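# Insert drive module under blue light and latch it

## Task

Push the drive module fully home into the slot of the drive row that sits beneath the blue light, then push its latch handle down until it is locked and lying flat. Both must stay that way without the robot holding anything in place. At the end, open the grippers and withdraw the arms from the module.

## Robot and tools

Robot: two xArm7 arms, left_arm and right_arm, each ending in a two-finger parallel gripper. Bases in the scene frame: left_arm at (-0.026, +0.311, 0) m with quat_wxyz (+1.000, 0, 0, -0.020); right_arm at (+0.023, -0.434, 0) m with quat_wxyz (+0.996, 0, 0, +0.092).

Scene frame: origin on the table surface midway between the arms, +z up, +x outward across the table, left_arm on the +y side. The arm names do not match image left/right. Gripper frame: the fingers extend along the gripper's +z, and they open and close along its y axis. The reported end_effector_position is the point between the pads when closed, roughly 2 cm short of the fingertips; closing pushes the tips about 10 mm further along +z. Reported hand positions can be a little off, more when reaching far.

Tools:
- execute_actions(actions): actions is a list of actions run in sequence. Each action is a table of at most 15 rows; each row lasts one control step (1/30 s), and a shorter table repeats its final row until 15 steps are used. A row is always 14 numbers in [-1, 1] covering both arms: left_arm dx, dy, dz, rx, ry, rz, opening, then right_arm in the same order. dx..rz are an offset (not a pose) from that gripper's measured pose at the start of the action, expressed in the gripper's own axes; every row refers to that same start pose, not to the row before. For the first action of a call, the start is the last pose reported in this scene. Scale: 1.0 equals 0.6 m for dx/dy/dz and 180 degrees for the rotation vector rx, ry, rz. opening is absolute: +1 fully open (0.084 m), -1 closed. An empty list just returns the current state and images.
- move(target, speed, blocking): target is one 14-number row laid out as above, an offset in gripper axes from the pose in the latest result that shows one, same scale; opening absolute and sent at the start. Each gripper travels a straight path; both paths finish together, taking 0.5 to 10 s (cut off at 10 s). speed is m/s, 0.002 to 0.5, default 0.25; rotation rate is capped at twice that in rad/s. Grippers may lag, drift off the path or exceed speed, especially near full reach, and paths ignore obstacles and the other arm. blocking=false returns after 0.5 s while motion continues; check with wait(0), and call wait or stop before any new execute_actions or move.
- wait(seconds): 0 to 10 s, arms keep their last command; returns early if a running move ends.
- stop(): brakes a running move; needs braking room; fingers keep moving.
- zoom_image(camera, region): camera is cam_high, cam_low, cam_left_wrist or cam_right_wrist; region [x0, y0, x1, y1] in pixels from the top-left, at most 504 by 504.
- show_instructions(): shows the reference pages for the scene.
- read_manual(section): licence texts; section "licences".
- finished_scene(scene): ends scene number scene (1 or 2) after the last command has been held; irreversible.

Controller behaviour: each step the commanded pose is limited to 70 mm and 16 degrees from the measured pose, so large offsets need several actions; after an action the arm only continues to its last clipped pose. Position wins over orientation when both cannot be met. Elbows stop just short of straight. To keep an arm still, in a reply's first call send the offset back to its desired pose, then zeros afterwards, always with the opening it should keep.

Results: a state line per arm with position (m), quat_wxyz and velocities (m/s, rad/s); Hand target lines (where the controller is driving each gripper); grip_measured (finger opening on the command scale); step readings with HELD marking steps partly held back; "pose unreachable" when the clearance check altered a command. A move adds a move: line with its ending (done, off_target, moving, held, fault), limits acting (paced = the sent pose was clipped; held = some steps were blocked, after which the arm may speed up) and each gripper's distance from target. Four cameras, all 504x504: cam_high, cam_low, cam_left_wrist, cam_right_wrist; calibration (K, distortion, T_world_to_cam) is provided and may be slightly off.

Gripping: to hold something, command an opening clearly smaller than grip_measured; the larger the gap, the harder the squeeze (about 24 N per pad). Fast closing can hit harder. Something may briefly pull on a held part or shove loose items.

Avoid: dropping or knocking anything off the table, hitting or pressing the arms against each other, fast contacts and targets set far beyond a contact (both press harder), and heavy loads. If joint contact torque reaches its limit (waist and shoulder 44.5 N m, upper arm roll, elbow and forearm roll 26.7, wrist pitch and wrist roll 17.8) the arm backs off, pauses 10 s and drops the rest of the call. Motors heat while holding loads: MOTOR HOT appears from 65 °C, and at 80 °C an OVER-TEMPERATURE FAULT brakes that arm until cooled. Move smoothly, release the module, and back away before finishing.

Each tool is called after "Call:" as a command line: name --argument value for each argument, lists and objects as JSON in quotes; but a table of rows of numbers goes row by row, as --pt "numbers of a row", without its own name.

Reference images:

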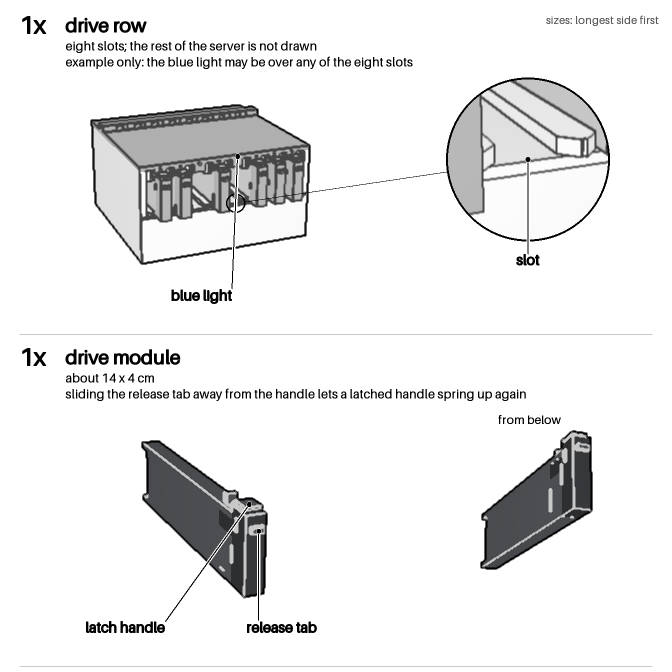

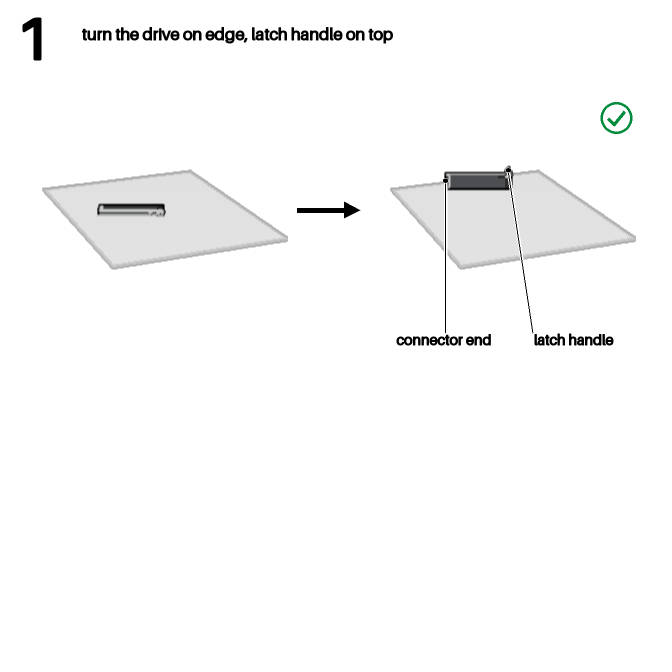

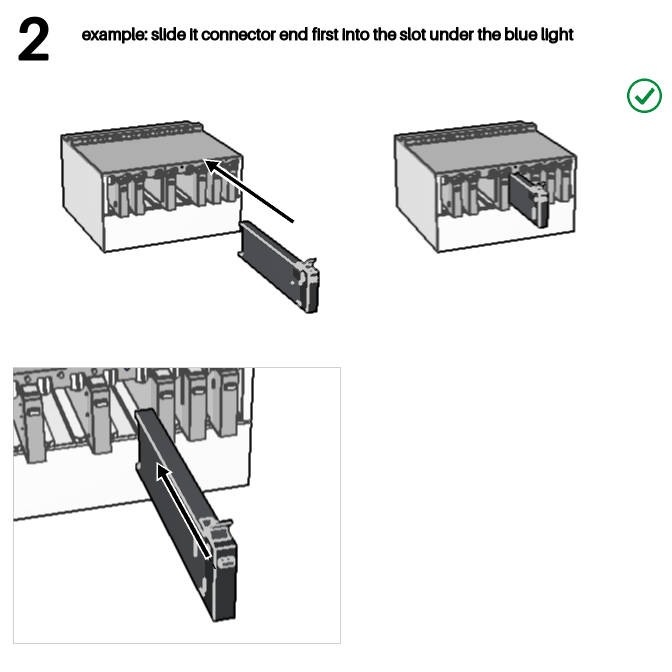

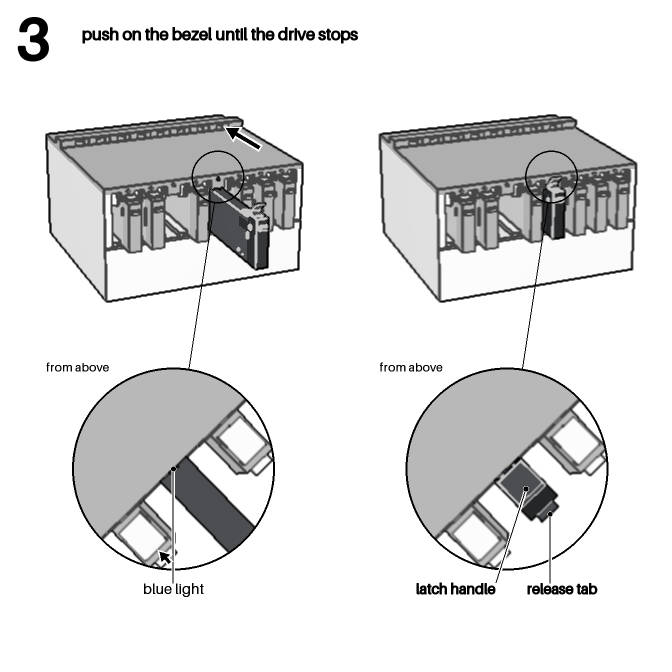

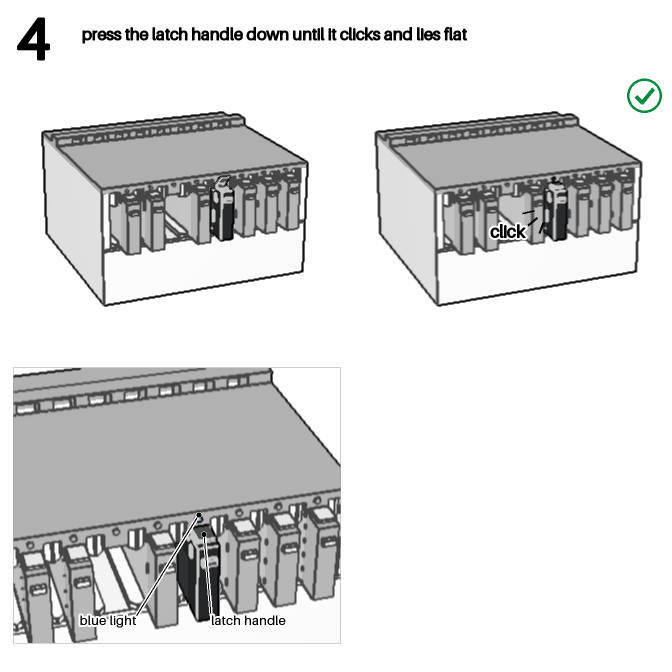

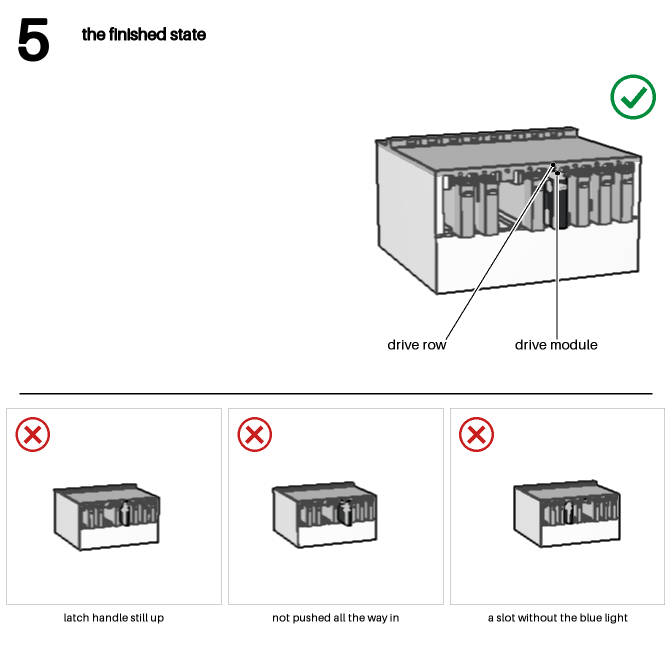

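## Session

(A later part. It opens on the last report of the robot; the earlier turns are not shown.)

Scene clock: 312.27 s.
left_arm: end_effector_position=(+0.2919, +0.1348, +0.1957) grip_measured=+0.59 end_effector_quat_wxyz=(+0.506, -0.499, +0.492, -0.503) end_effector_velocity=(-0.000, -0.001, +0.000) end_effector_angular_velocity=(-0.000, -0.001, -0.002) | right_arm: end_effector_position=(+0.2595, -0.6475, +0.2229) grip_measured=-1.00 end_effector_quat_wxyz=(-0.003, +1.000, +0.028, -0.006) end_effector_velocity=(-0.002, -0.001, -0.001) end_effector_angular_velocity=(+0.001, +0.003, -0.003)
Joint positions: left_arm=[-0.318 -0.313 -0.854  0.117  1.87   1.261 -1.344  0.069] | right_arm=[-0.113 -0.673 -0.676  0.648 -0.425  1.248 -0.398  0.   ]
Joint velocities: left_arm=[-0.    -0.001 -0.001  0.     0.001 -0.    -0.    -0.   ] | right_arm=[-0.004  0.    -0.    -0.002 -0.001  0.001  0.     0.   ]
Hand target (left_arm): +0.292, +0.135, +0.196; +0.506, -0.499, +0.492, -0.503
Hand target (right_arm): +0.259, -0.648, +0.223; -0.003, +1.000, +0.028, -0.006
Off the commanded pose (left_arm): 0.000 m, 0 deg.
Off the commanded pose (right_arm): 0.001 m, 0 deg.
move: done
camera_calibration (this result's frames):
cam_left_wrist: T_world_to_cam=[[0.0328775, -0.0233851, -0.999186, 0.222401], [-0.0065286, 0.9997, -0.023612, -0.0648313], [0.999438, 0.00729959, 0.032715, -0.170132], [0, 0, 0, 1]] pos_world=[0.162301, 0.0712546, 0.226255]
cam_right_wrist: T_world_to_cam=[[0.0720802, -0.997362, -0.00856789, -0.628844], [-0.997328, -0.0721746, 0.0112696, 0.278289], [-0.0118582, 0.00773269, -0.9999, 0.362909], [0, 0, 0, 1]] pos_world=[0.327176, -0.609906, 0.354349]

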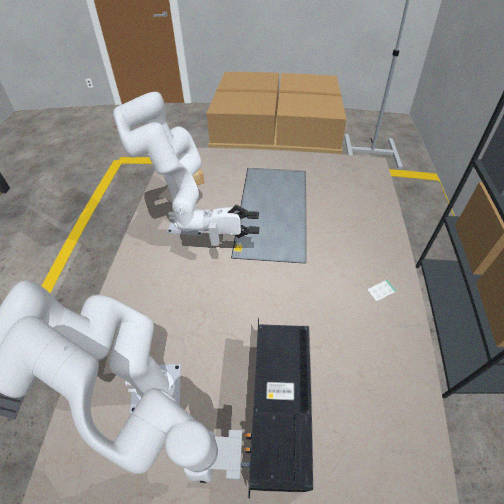

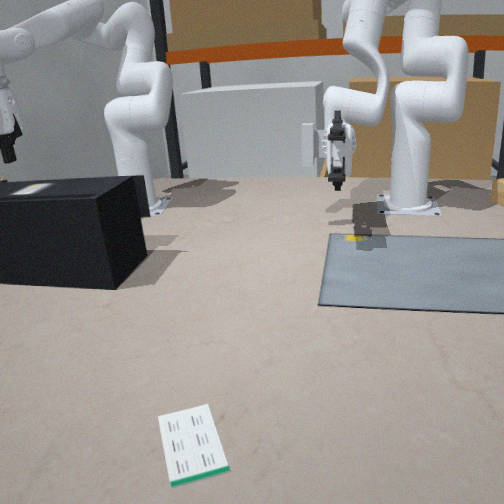

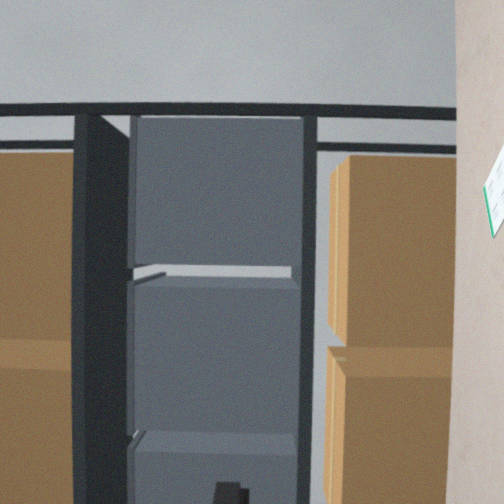

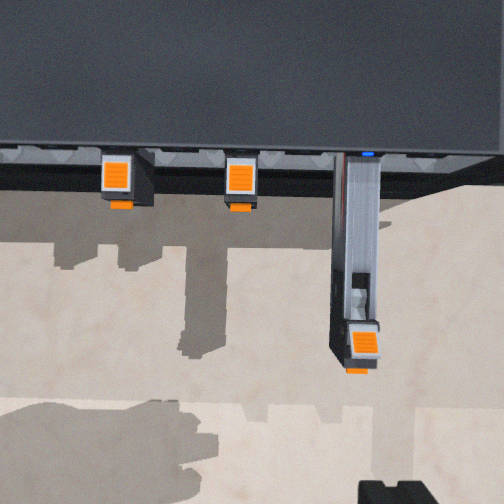

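Call:
move --target '[0,0,0,0,0,0,0.6,0,0,0.108,0,0,0,-1]' --speed 0.1

Call:
move --target '[0,0,0,0,0,0,0.6,0.115,0,0,0,0,0,-1]' --speed 0.02

Call:
move --target '[0,0,0,0,0,0,0.6,-0.06,0,-0.12,0,0,0,-1]' --speed 0.08

Scene clock: 318.87 s.
left_arm: end_effector_position=(+0.2919, +0.1348, +0.1957) grip_measured=+0.59 end_effector_quat_wxyz=(+0.506, -0.499, +0.492, -0.503) end_effector_velocity=(-0.000, -0.000, -0.000) end_effector_angular_velocity=(+0.001, +0.001, -0.002) | right_arm: end_effector_position=(+0.2590, -0.6472, +0.1586) grip_measured=-1.00 end_effector_quat_wxyz=(-0.002, +1.000, +0.028, -0.006) end_effector_velocity=(-0.000, +0.000, -0.001) end_effector_angular_velocity=(+0.001, +0.000, -0.001)
Joint positions: left_arm=[-0.318 -0.313 -0.854  0.117  1.87   1.261 -1.344  0.069] | right_arm=[-0.109 -0.598 -0.771  0.515 -0.477  1.035 -0.396  0.   ]
Joint velocities: left_arm=[-0.     0.001 -0.    -0.     0.001 -0.     0.     0.   ] | right_arm=[-0.001  0.001 -0.002 -0.002 -0.    -0.002 -0.     0.   ]
Hand target (left_arm): +0.292, +0.135, +0.196; +0.506, -0.499, +0.492, -0.503
Hand target (right_arm): +0.259, -0.647, +0.158; -0.003, +1.000, +0.028, -0.006
Off the commanded pose (left_arm): 0.000 m, 0 deg.
Off the commanded pose (right_arm): 0.000 m, 0 deg.
move: done
camera_calibration (this result's frames):
cam_left_wrist: T_world_to_cam=[[0.0328774, -0.0233852, -0.999186, 0.222401], [-0.00652866, 0.9997, -0.023612, -0.0648312], [0.999438, 0.00729964, 0.0327149, -0.170132], [0, 0, 0, 1]] pos_world=[0.162301, 0.0712546, 0.226255]
cam_right_wrist: T_world_to_cam=[[0.0723543, -0.997347, -0.00798742, -0.62922], [-0.997319, -0.0724356, 0.0104108, 0.278492], [-0.0109618, 0.00721274, -0.999914, 0.297961], [0, 0, 0, 1]] pos_world=[0.326538, -0.609527, 0.29001]

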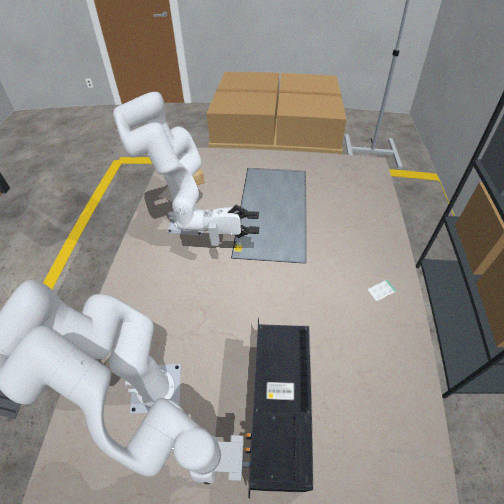

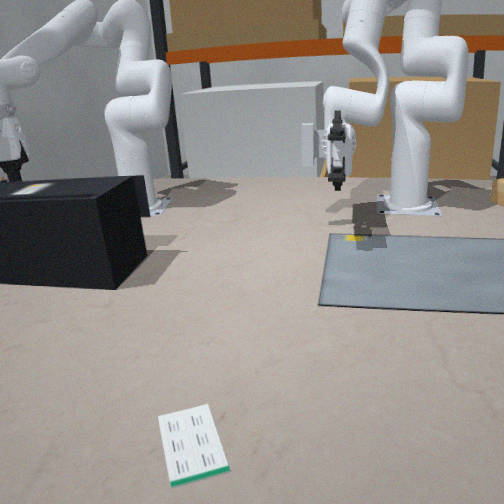

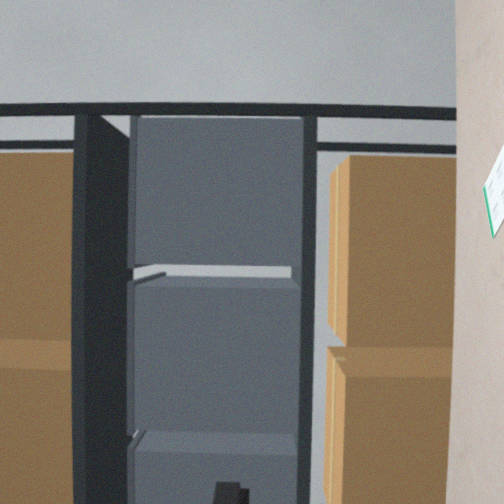

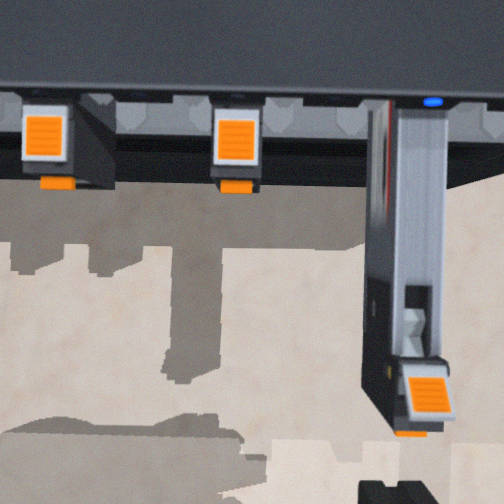

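Scene clock: 322.53 s.
left_arm: end_effector_position=(+0.2919, +0.1348, +0.1957) grip_measured=+0.59 end_effector_quat_wxyz=(+0.506, -0.499, +0.492, -0.503) end_effector_velocity=(+0.000, +0.000, -0.000) end_effector_angular_velocity=(-0.001, +0.000, +0.000) | right_arm: end_effector_position=(+0.3249, -0.6434, +0.1563) grip_measured=-1.00 end_effector_quat_wxyz=(-0.004, +1.000, +0.027, -0.010) end_effector_velocity=(+0.001, +0.002, +0.003) end_effector_angular_velocity=(+0.001, +0.004, +0.008)
Joint positions: left_arm=[-0.318 -0.313 -0.854  0.117  1.87   1.261 -1.344  0.069] | right_arm=[ 0.07  -0.355 -0.828  0.662 -0.324  0.954 -0.399  0.   ]
Joint velocities: left_arm=[ 0.    -0.001  0.001 -0.     0.    -0.001 -0.001  0.   ] | right_arm=[ 0.012 -0.004 -0.001  0.008 -0.001  0.015  0.003  0.   ]
Hand target (left_arm): +0.292, +0.135, +0.196; +0.506, -0.499, +0.492, -0.503
Hand target (right_arm): +0.328, -0.644, +0.158; -0.002, +1.000, +0.028, -0.006
Off the commanded pose (left_arm): 0.000 m, 0 deg.
Off the commanded pose (right_arm): 0.003 m, 1 deg.
move: done
camera_calibration (this result's frames):
cam_left_wrist: T_world_to_cam=[[0.0328774, -0.0233852, -0.999186, 0.222401], [-0.00652889, 0.9997, -0.0236121, -0.0648313], [0.999438, 0.00729987, 0.0327149, -0.170132], [0, 0, 0, 1]] pos_world=[0.162301, 0.0712547, 0.226255]
cam_right_wrist: T_world_to_cam=[[0.0697598, -0.997505, -0.010844, -0.629061], [-0.997376, -0.0699536, 0.0186579, 0.344792], [-0.01937, 0.00951399, -0.999767, 0.300605], [0, 0, 0, 1]] pos_world=[0.393593, -0.606232, 0.28728]

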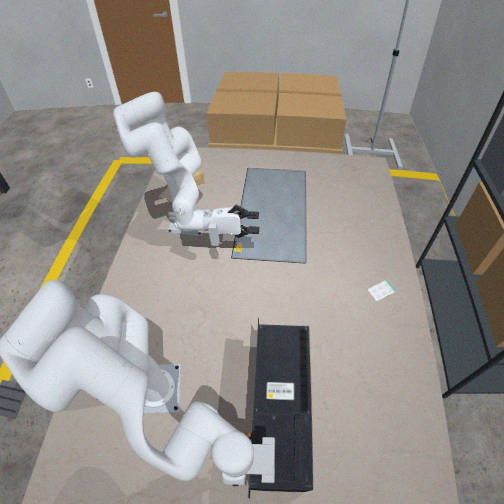

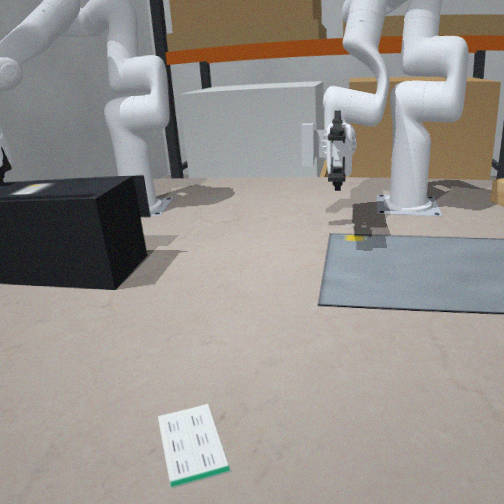

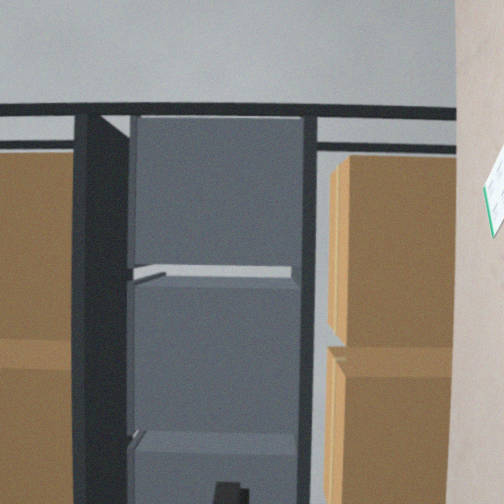

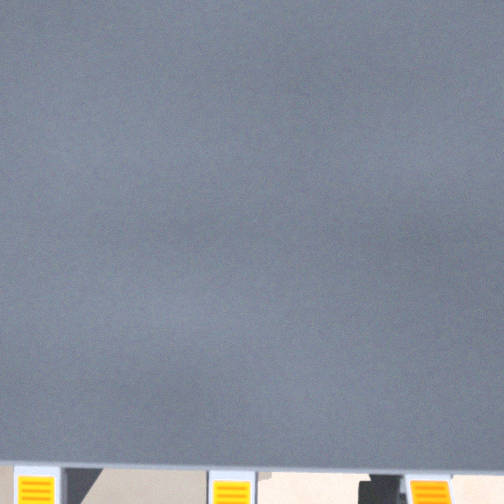

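Scene clock: 323.87 s.
left_arm: end_effector_position=(+0.2919, +0.1348, +0.1957) grip_measured=+0.59 end_effector_quat_wxyz=(+0.506, -0.499, +0.492, -0.503) end_effector_velocity=(+0.000, +0.000, +0.000) end_effector_angular_velocity=(+0.001, -0.000, +0.000) | right_arm: end_effector_position=(+0.2902, -0.6458, +0.2285) grip_measured=-1.00 end_effector_quat_wxyz=(-0.004, +1.000, +0.027, -0.010) end_effector_velocity=(-0.000, -0.000, +0.001) end_effector_angular_velocity=(-0.001, -0.000, -0.000)
Joint positions: left_arm=[-0.318 -0.313 -0.854  0.117  1.87   1.261 -1.344  0.069] | right_arm=[-0.025 -0.575 -0.705  0.727 -0.386  1.234 -0.374  0.   ]
Joint velocities: left_arm=[ 0.    -0.     0.001  0.     0.    -0.     0.002 -0.   ] | right_arm=[-0.002  0.     0.002  0.001 -0.     0.001 -0.001  0.   ]
Hand target (left_arm): +0.292, +0.135, +0.196; +0.506, -0.499, +0.492, -0.503
Hand target (right_arm): +0.290, -0.646, +0.229; -0.004, +1.000, +0.027, -0.010
Off the commanded pose (left_arm): 0.000 m, 0 deg.
Off the commanded pose (right_arm): 0.001 m, 0 deg.
move: done
camera_calibration (this result's frames):
cam_left_wrist: T_world_to_cam=[[0.0328774, -0.0233852, -0.999186, 0.222401], [-0.00652893, 0.9997, -0.023612, -0.0648313], [0.999438, 0.00729992, 0.0327148, -0.170132], [0, 0, 0, 1]] pos_world=[0.162301, 0.0712547, 0.226255]
cam_right_wrist: T_world_to_cam=[[0.0695653, -0.997508, -0.0117603, -0.627954], [-0.997371, -0.0697859, 0.0195221, 0.30862], [-0.0202941, 0.0103713, -0.99974, 0.372896], [0, 0, 0, 1]] pos_world=[0.35906, -0.608719, 0.359389]

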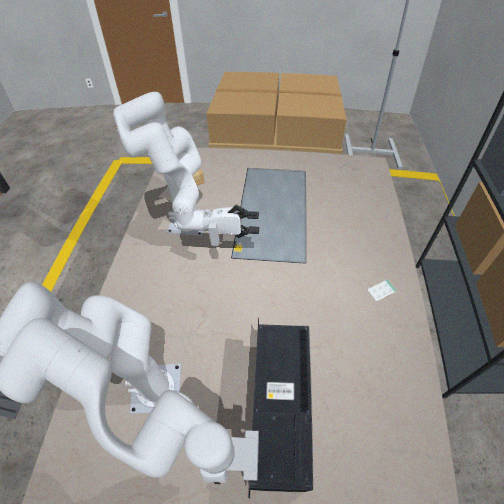

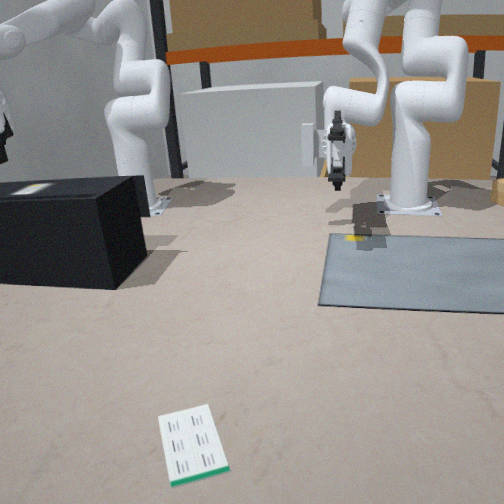

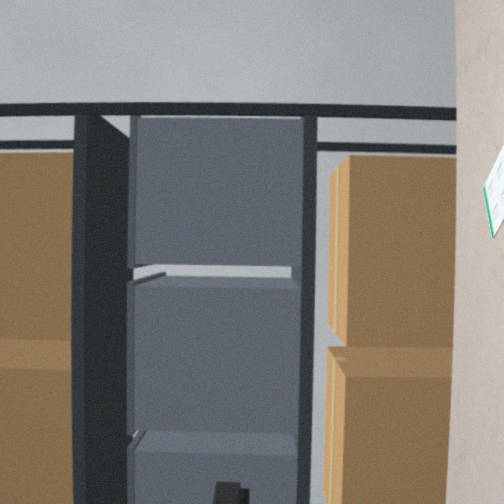

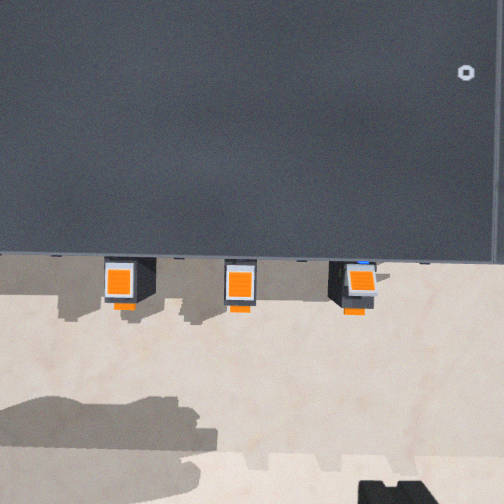

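Call:
move --target '[0,0,0,0,0,0,0.6,0.077,0,0.03,0,0,0,-1]' --speed 0.08

Call:
move --target '[0,0,0,0,0,0,0.6,0,0,0.037,0,0,0,-1]' --speed 0.01

Scene clock: 330.57 s.
left_arm: end_effector_position=(+0.2919, +0.1348, +0.1957) grip_measured=+0.59 end_effector_quat_wxyz=(+0.506, -0.499, +0.492, -0.503) end_effector_velocity=(+0.000, +0.000, +0.000) end_effector_angular_velocity=(-0.000, -0.000, +0.001) | right_arm: end_effector_position=(+0.3359, -0.6435, +0.2099) grip_measured=-1.00 end_effector_quat_wxyz=(-0.004, +1.000, +0.027, -0.010) end_effector_velocity=(+0.000, -0.000, +0.000) end_effector_angular_velocity=(-0.000, -0.001, +0.000)
Joint positions: left_arm=[-0.318 -0.313 -0.854  0.117  1.87   1.261 -1.344  0.069] | right_arm=[ 0.067 -0.398 -0.764  0.788 -0.305  1.123 -0.384  0.   ]
Joint velocities: left_arm=[ 0.001 -0.001  0.    -0.    -0.    -0.001 -0.    -0.   ] | right_arm=[ 0.    -0.    -0.     0.    -0.    -0.001  0.     0.   ]
Hand target (left_arm): +0.292, +0.135, +0.196; +0.506, -0.499, +0.492, -0.503
Hand target (right_arm): +0.336, -0.643, +0.210; -0.004, +1.000, +0.027, -0.010
Off the commanded pose (left_arm): 0.000 m, 0 deg.
Off the commanded pose (right_arm): 0.000 m, 0 deg.
move: done
camera_calibration (this result's frames):
cam_left_wrist: T_world_to_cam=[[0.0328774, -0.0233852, -0.999186, 0.222401], [-0.00652882, 0.9997, -0.023612, -0.0648313], [0.999438, 0.0072998, 0.0327148, -0.170132], [0, 0, 0, 1]] pos_world=[0.162301, 0.0712547, 0.226255]
cam_right_wrist: T_world_to_cam=[[0.0691656, -0.997543, -0.011107, -0.629028], [-0.997409, -0.0693685, 0.0190568, 0.355071], [-0.0197805, 0.00976014, -0.999757, 0.354655], [0, 0, 0, 1]] pos_world=[0.404674, -0.606314, 0.340816]

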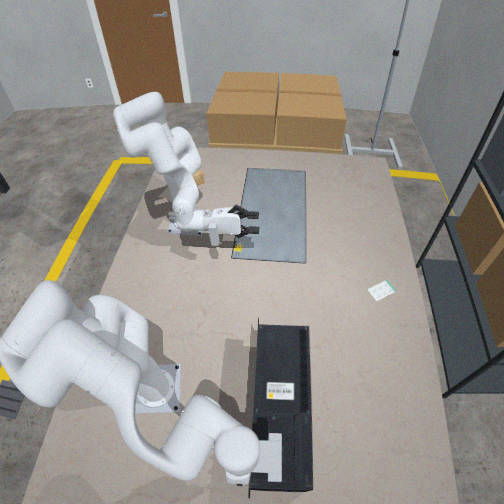

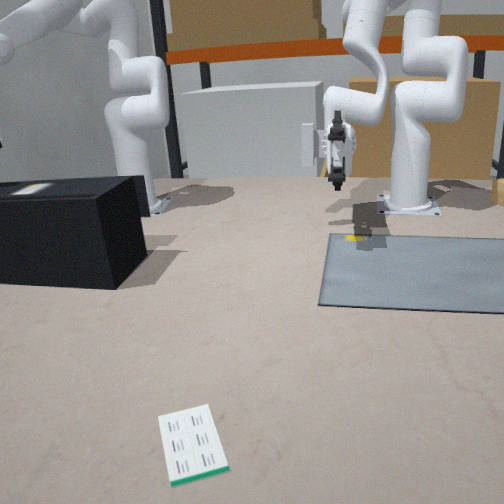

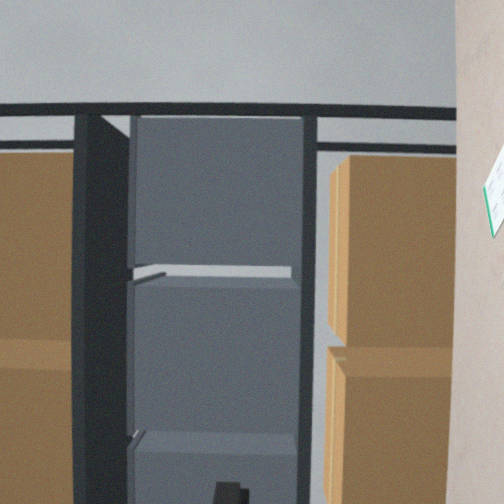

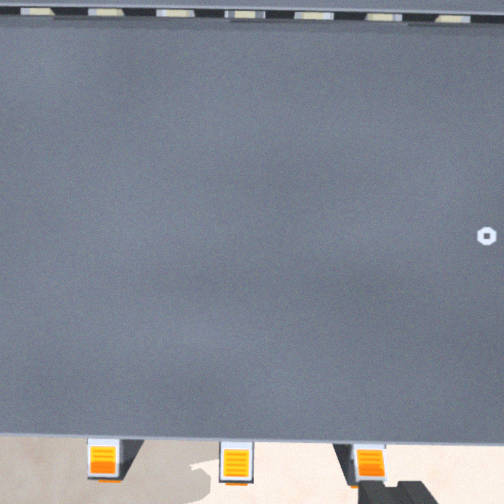

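Scene clock: 333.00 s.
left_arm: end_effector_position=(+0.2919, +0.1348, +0.1957) grip_measured=+0.59 end_effector_quat_wxyz=(+0.506, -0.499, +0.492, -0.503) end_effector_velocity=(-0.000, -0.000, +0.000) end_effector_angular_velocity=(+0.000, -0.001, -0.001) | right_arm: end_effector_position=(+0.3361, -0.6437, +0.1892) grip_measured=-1.00 end_effector_quat_wxyz=(-0.003, +1.000, +0.027, -0.008) end_effector_velocity=(-0.000, -0.001, -0.001) end_effector_angular_velocity=(-0.001, -0.001, -0.002)
Joint positions: left_arm=[-0.318 -0.313 -0.854  0.117  1.87   1.261 -1.344  0.069] | right_arm=[ 0.072 -0.371 -0.788  0.746 -0.303  1.053 -0.392  0.   ]
Joint velocities: left_arm=[ 0.    -0.001 -0.001 -0.     0.001 -0.001 -0.     0.   ] | right_arm=[-0.001  0.002 -0.002 -0.002 -0.    -0.005 -0.     0.   ]
Hand target (left_arm): +0.292, +0.135, +0.196; +0.506, -0.499, +0.492, -0.503
Hand target (right_arm): +0.335, -0.643, +0.188; -0.004, +1.000, +0.027, -0.010
Off the commanded pose (left_arm): 0.000 m, 0 deg.
Off the commanded pose (right_arm): 0.002 m, 0 deg.
move: done
camera_calibration (this result's frames):
cam_left_wrist: T_world_to_cam=[[0.0328774, -0.0233852, -0.999186, 0.222401], [-0.00652869, 0.9997, -0.023612, -0.0648313], [0.999438, 0.00729968, 0.0327148, -0.170132], [0, 0, 0, 1]] pos_world=[0.162301, 0.0712546, 0.226255]
cam_right_wrist: T_world_to_cam=[[0.0690717, -0.997559, -0.010296, -0.629636], [-0.997468, -0.0692333, 0.0162712, 0.356313], [-0.0169443, 0.00914609, -0.999815, 0.332617], [0, 0, 0, 1]] pos_world=[0.404536, -0.606472, 0.320275]

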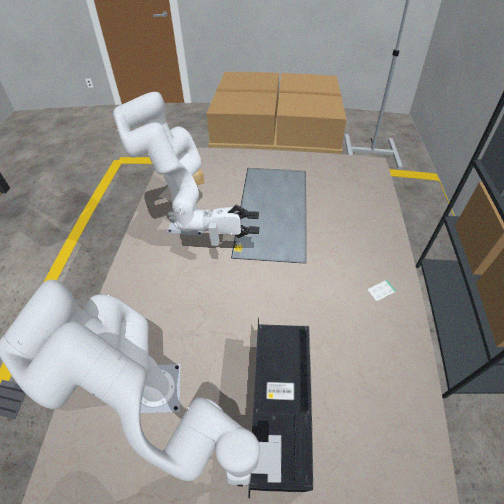

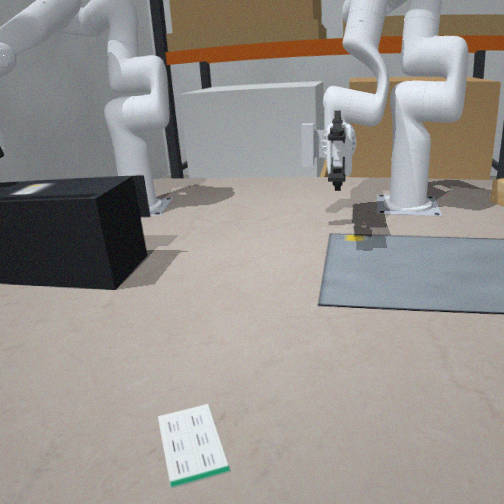

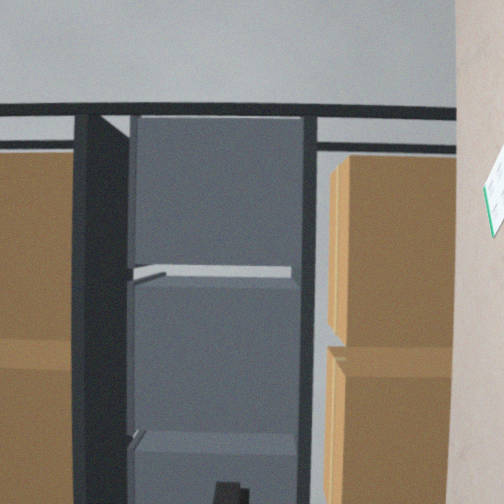

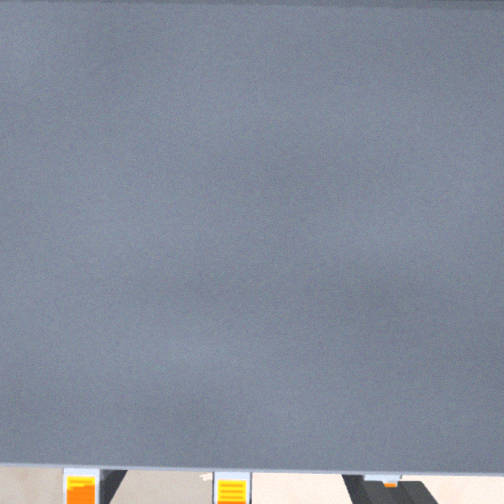

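Some contact at the end. Press 3 mm more, then back off to look.

Call:
move --target '[0,0,0,0,0,0,0.6,0,0,0.006,0,0,0,-1]' --speed 0.005

Call:
move --target '[0,0,0,0,0,0,0.6,0,0,-0.07,0,0,0,-1]' --speed 0.08

Call:
move --target '[0,0,0,0,0,0,0.6,-0.1,0,0,0,0,0,-1]' --speed 0.15

Call:
zoom_image --camera "cam_right_wrist" --region '[80,200,420,400]'

Scene clock: 337.73 s.
left_arm: end_effector_position=(+0.2919, +0.1348, +0.1957) grip_measured=+0.59 end_effector_quat_wxyz=(+0.506, -0.499, +0.492, -0.503) end_effector_velocity=(+0.000, -0.000, +0.000) end_effector_angular_velocity=(-0.000, -0.000, -0.001) | right_arm: end_effector_position=(+0.3369, -0.6448, +0.1879) grip_measured=-1.00 end_effector_quat_wxyz=(-0.003, +1.000, +0.026, -0.007) end_effector_velocity=(-0.000, -0.000, +0.000) end_effector_angular_velocity=(-0.001, +0.004, -0.000)
Joint positions: left_arm=[-0.318 -0.313 -0.854  0.117  1.87   1.261 -1.344  0.069] | right_arm=[ 0.073 -0.367 -0.792  0.745 -0.303  1.045 -0.394  0.   ]
Joint velocities: left_arm=[ 0.001 -0.    -0.    -0.     0.002 -0.    -0.001  0.   ] | right_arm=[ 0.002  0.003 -0.001  0.003 -0.     0.003  0.001  0.   ]
Hand target (left_arm): +0.292, +0.135, +0.196; +0.506, -0.499, +0.492, -0.503
Hand target (right_arm): +0.336, -0.644, +0.186; -0.003, +1.000, +0.027, -0.008
Off the commanded pose (left_arm): 0.000 m, 0 deg.
Off the commanded pose (right_arm): 0.003 m, 0 deg.
move: done
camera_calibration (this result's frames):
cam_left_wrist: T_world_to_cam=[[0.0328773, -0.0233851, -0.999186, 0.222401], [-0.00652855, 0.9997, -0.0236119, -0.0648314], [0.999438, 0.00729953, 0.0327147, -0.170132], [0, 0, 0, 1]] pos_world=[0.162301, 0.0712547, 0.226255]
cam_right_wrist: T_world_to_cam=[[0.0678731, -0.997654, -0.00887882, -0.630713], [-0.997588, -0.0679929, 0.0139768, 0.3583], [-0.0145478, 0.00790875, -0.999863, 0.329739], [0, 0, 0, 1]] pos_world=[0.405042, -0.60748, 0.319086]

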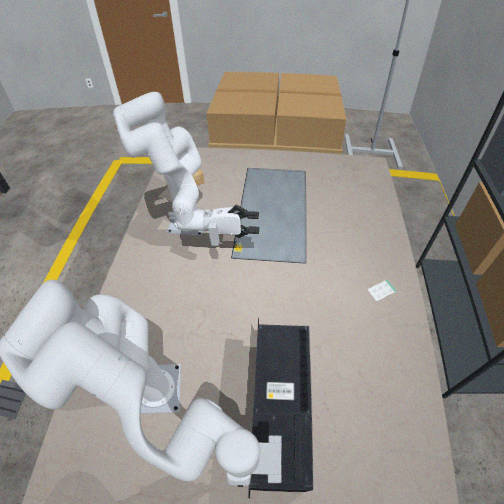

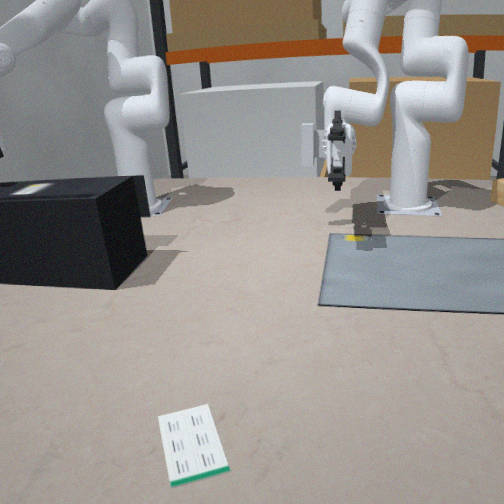

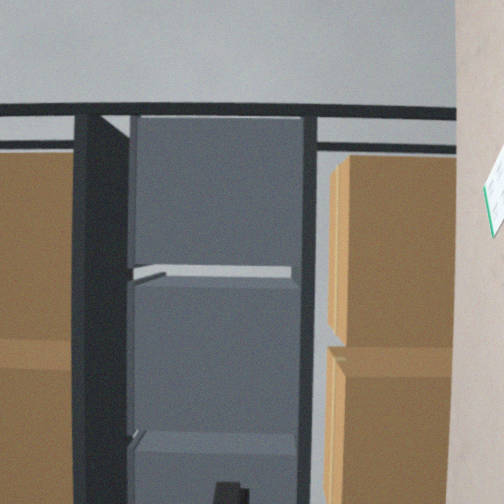

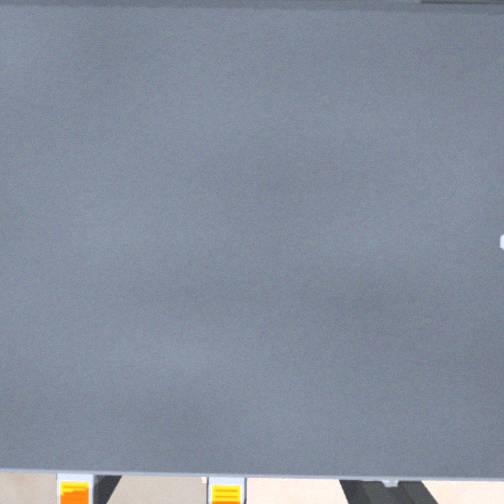

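Scene clock: 338.57 s.
left_arm: end_effector_position=(+0.2919, +0.1348, +0.1957) grip_measured=+0.59 end_effector_quat_wxyz=(+0.506, -0.499, +0.492, -0.503) end_effector_velocity=(+0.000, +0.000, -0.000) end_effector_angular_velocity=(-0.001, +0.001, +0.001) | right_arm: end_effector_position=(+0.3372, -0.6450, +0.2293) grip_measured=-1.00 end_effector_quat_wxyz=(-0.003, +1.000, +0.026, -0.008) end_effector_velocity=(+0.001, -0.001, +0.002) end_effector_angular_velocity=(-0.002, -0.002, -0.001)
Joint positions: left_arm=[-0.318 -0.313 -0.854  0.117  1.87   1.261 -1.344  0.069] | right_arm=[ 0.067 -0.415 -0.748  0.831 -0.304  1.178 -0.381  0.   ]
Joint velocities: left_arm=[ 0.     0.     0.     0.    -0.001 -0.    -0.     0.   ] | right_arm=[-0.002 -0.001  0.002  0.004 -0.     0.002  0.     0.   ]
Hand target (left_arm): +0.292, +0.135, +0.196; +0.506, -0.499, +0.492, -0.503
Hand target (right_arm): +0.337, -0.645, +0.230; -0.003, +1.000, +0.026, -0.007
Off the commanded pose (left_arm): 0.000 m, 0 deg.
Off the commanded pose (right_arm): 0.001 m, 0 deg.
move: done
camera_calibration (this result's frames):
cam_left_wrist: T_world_to_cam=[[0.0328772, -0.0233851, -0.999186, 0.222401], [-0.0065285, 0.9997, -0.0236119, -0.0648314], [0.999438, 0.00729948, 0.0327146, -0.170132], [0, 0, 0, 1]] pos_world=[0.162301, 0.0712547, 0.226255]
cam_right_wrist: T_world_to_cam=[[0.0676765, -0.997664, -0.00927592, -0.630416], [-0.997584, -0.0678116, 0.015124, 0.357918], [-0.0157176, 0.00822996, -0.999843, 0.371818], [0, 0, 0, 1]] pos_world=[0.405562, -0.607732, 0.360499]

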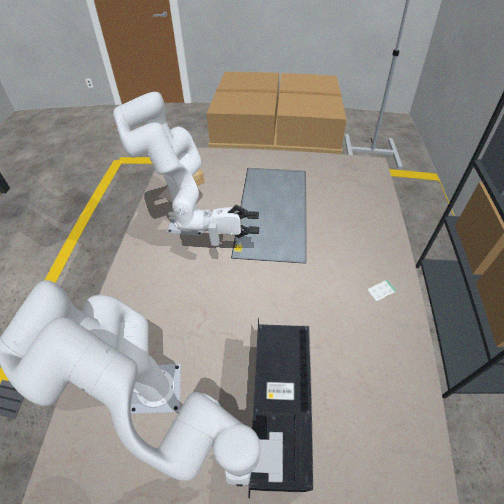

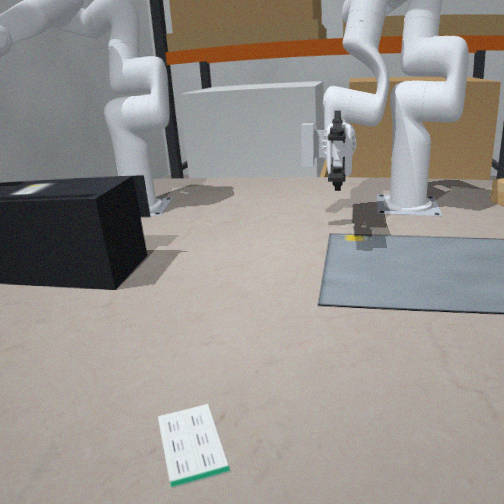

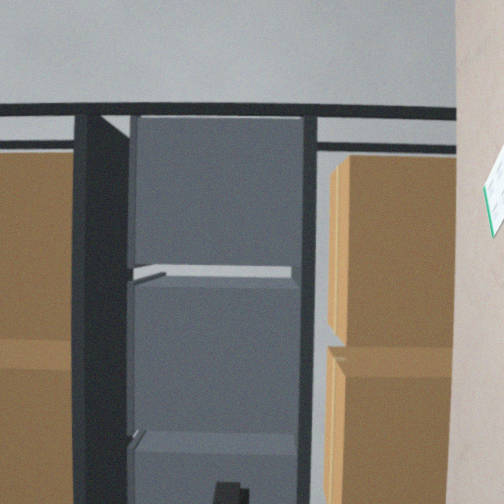

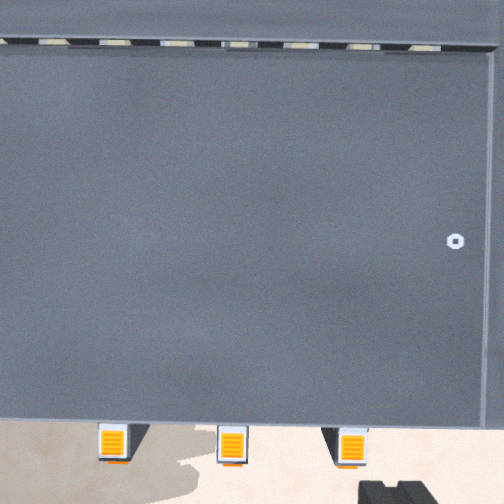

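Scene clock: 339.33 s.
left_arm: end_effector_position=(+0.2919, +0.1348, +0.1957) grip_measured=+0.59 end_effector_quat_wxyz=(+0.506, -0.499, +0.492, -0.503) end_effector_velocity=(-0.000, -0.000, -0.000) end_effector_angular_velocity=(+0.000, +0.001, -0.000) | right_arm: end_effector_position=(+0.2776, -0.6477, +0.2300) grip_measured=-1.00 end_effector_quat_wxyz=(-0.003, +1.000, +0.026, -0.008) end_effector_velocity=(-0.001, -0.000, -0.001) end_effector_angular_velocity=(+0.001, +0.002, -0.001)
Joint positions: left_arm=[-0.318 -0.313 -0.854  0.117  1.87   1.261 -1.344  0.069] | right_arm=[-0.047 -0.624 -0.701  0.705 -0.41   1.253 -0.375  0.   ]
Joint velocities: left_arm=[ 0.     0.001 -0.001  0.    -0.     0.    -0.     0.   ] | right_arm=[-0.002  0.    -0.001 -0.001 -0.     0.001 -0.     0.   ]
Hand target (left_arm): +0.292, +0.135, +0.196; +0.506, -0.499, +0.492, -0.503
Hand target (right_arm): +0.277, -0.648, +0.230; -0.003, +1.000, +0.026, -0.008
Off the commanded pose (left_arm): 0.000 m, 0 deg.
Off the commanded pose (right_arm): 0.001 m, 0 deg.
move: done
camera_calibration (this result's frames):
cam_left_wrist: T_world_to_cam=[[0.032877, -0.0233849, -0.999186, 0.222401], [-0.00652846, 0.9997, -0.0236117, -0.0648315], [0.999438, 0.00729943, 0.0327145, -0.170132], [0, 0, 0, 1]] pos_world=[0.162301, 0.0712547, 0.226255]
cam_right_wrist: T_world_to_cam=[[0.068387, -0.997609, -0.00992635, -0.629149], [-0.997528, -0.0685358, 0.0155102, 0.297633], [-0.0161534, 0.00884112, -0.99983, 0.372075], [0, 0, 0, 1]] pos_world=[0.345933, -0.610536, 0.36115]

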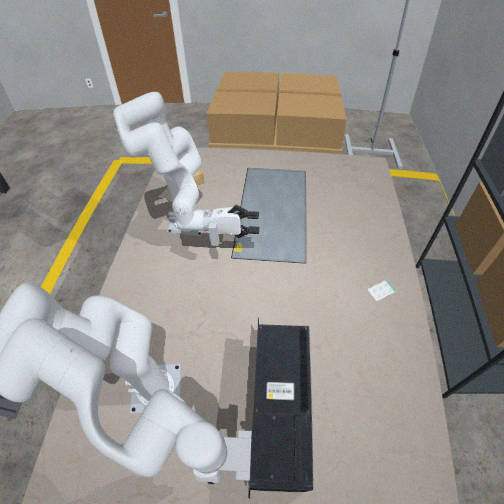

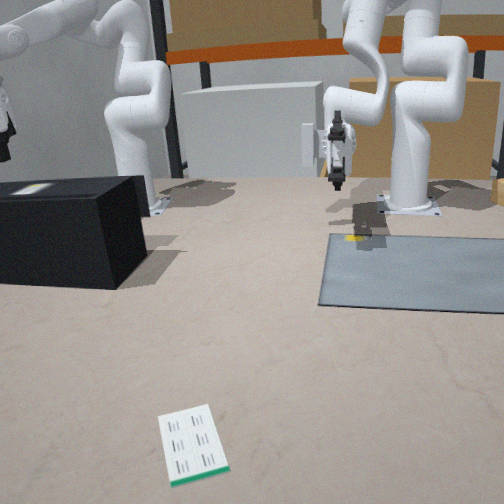

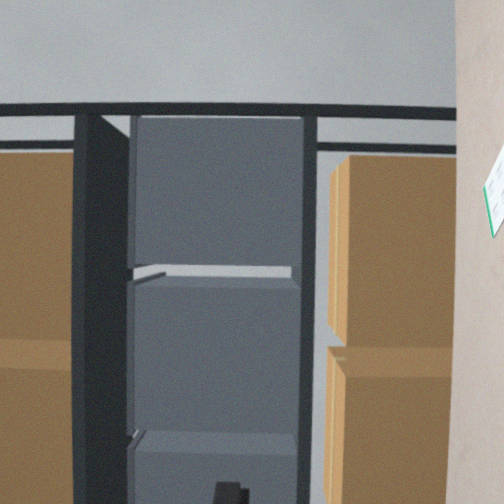

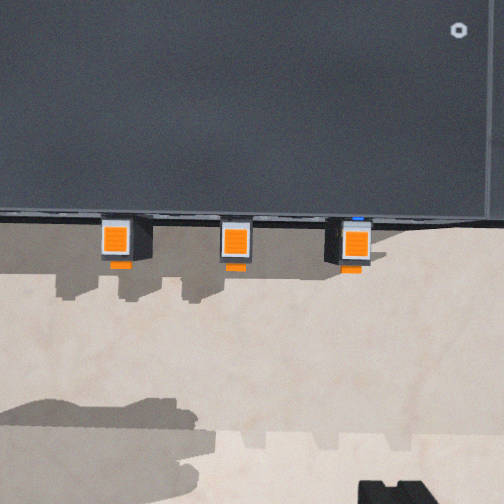

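Region (80, 200, 420, 400) of cam_right_wrist's 504x504 image, scaled by 1.482, with more detail than that image has; it fills the top 296 rows of this view, and the rest is white.

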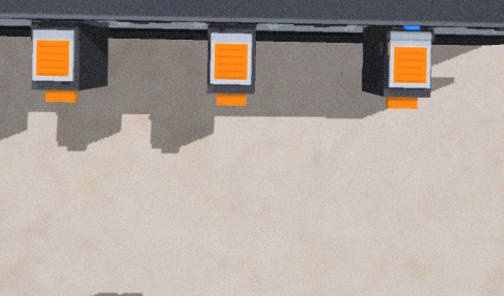

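Call:
finished_scene --scene 1

The scene is finished: the task was done.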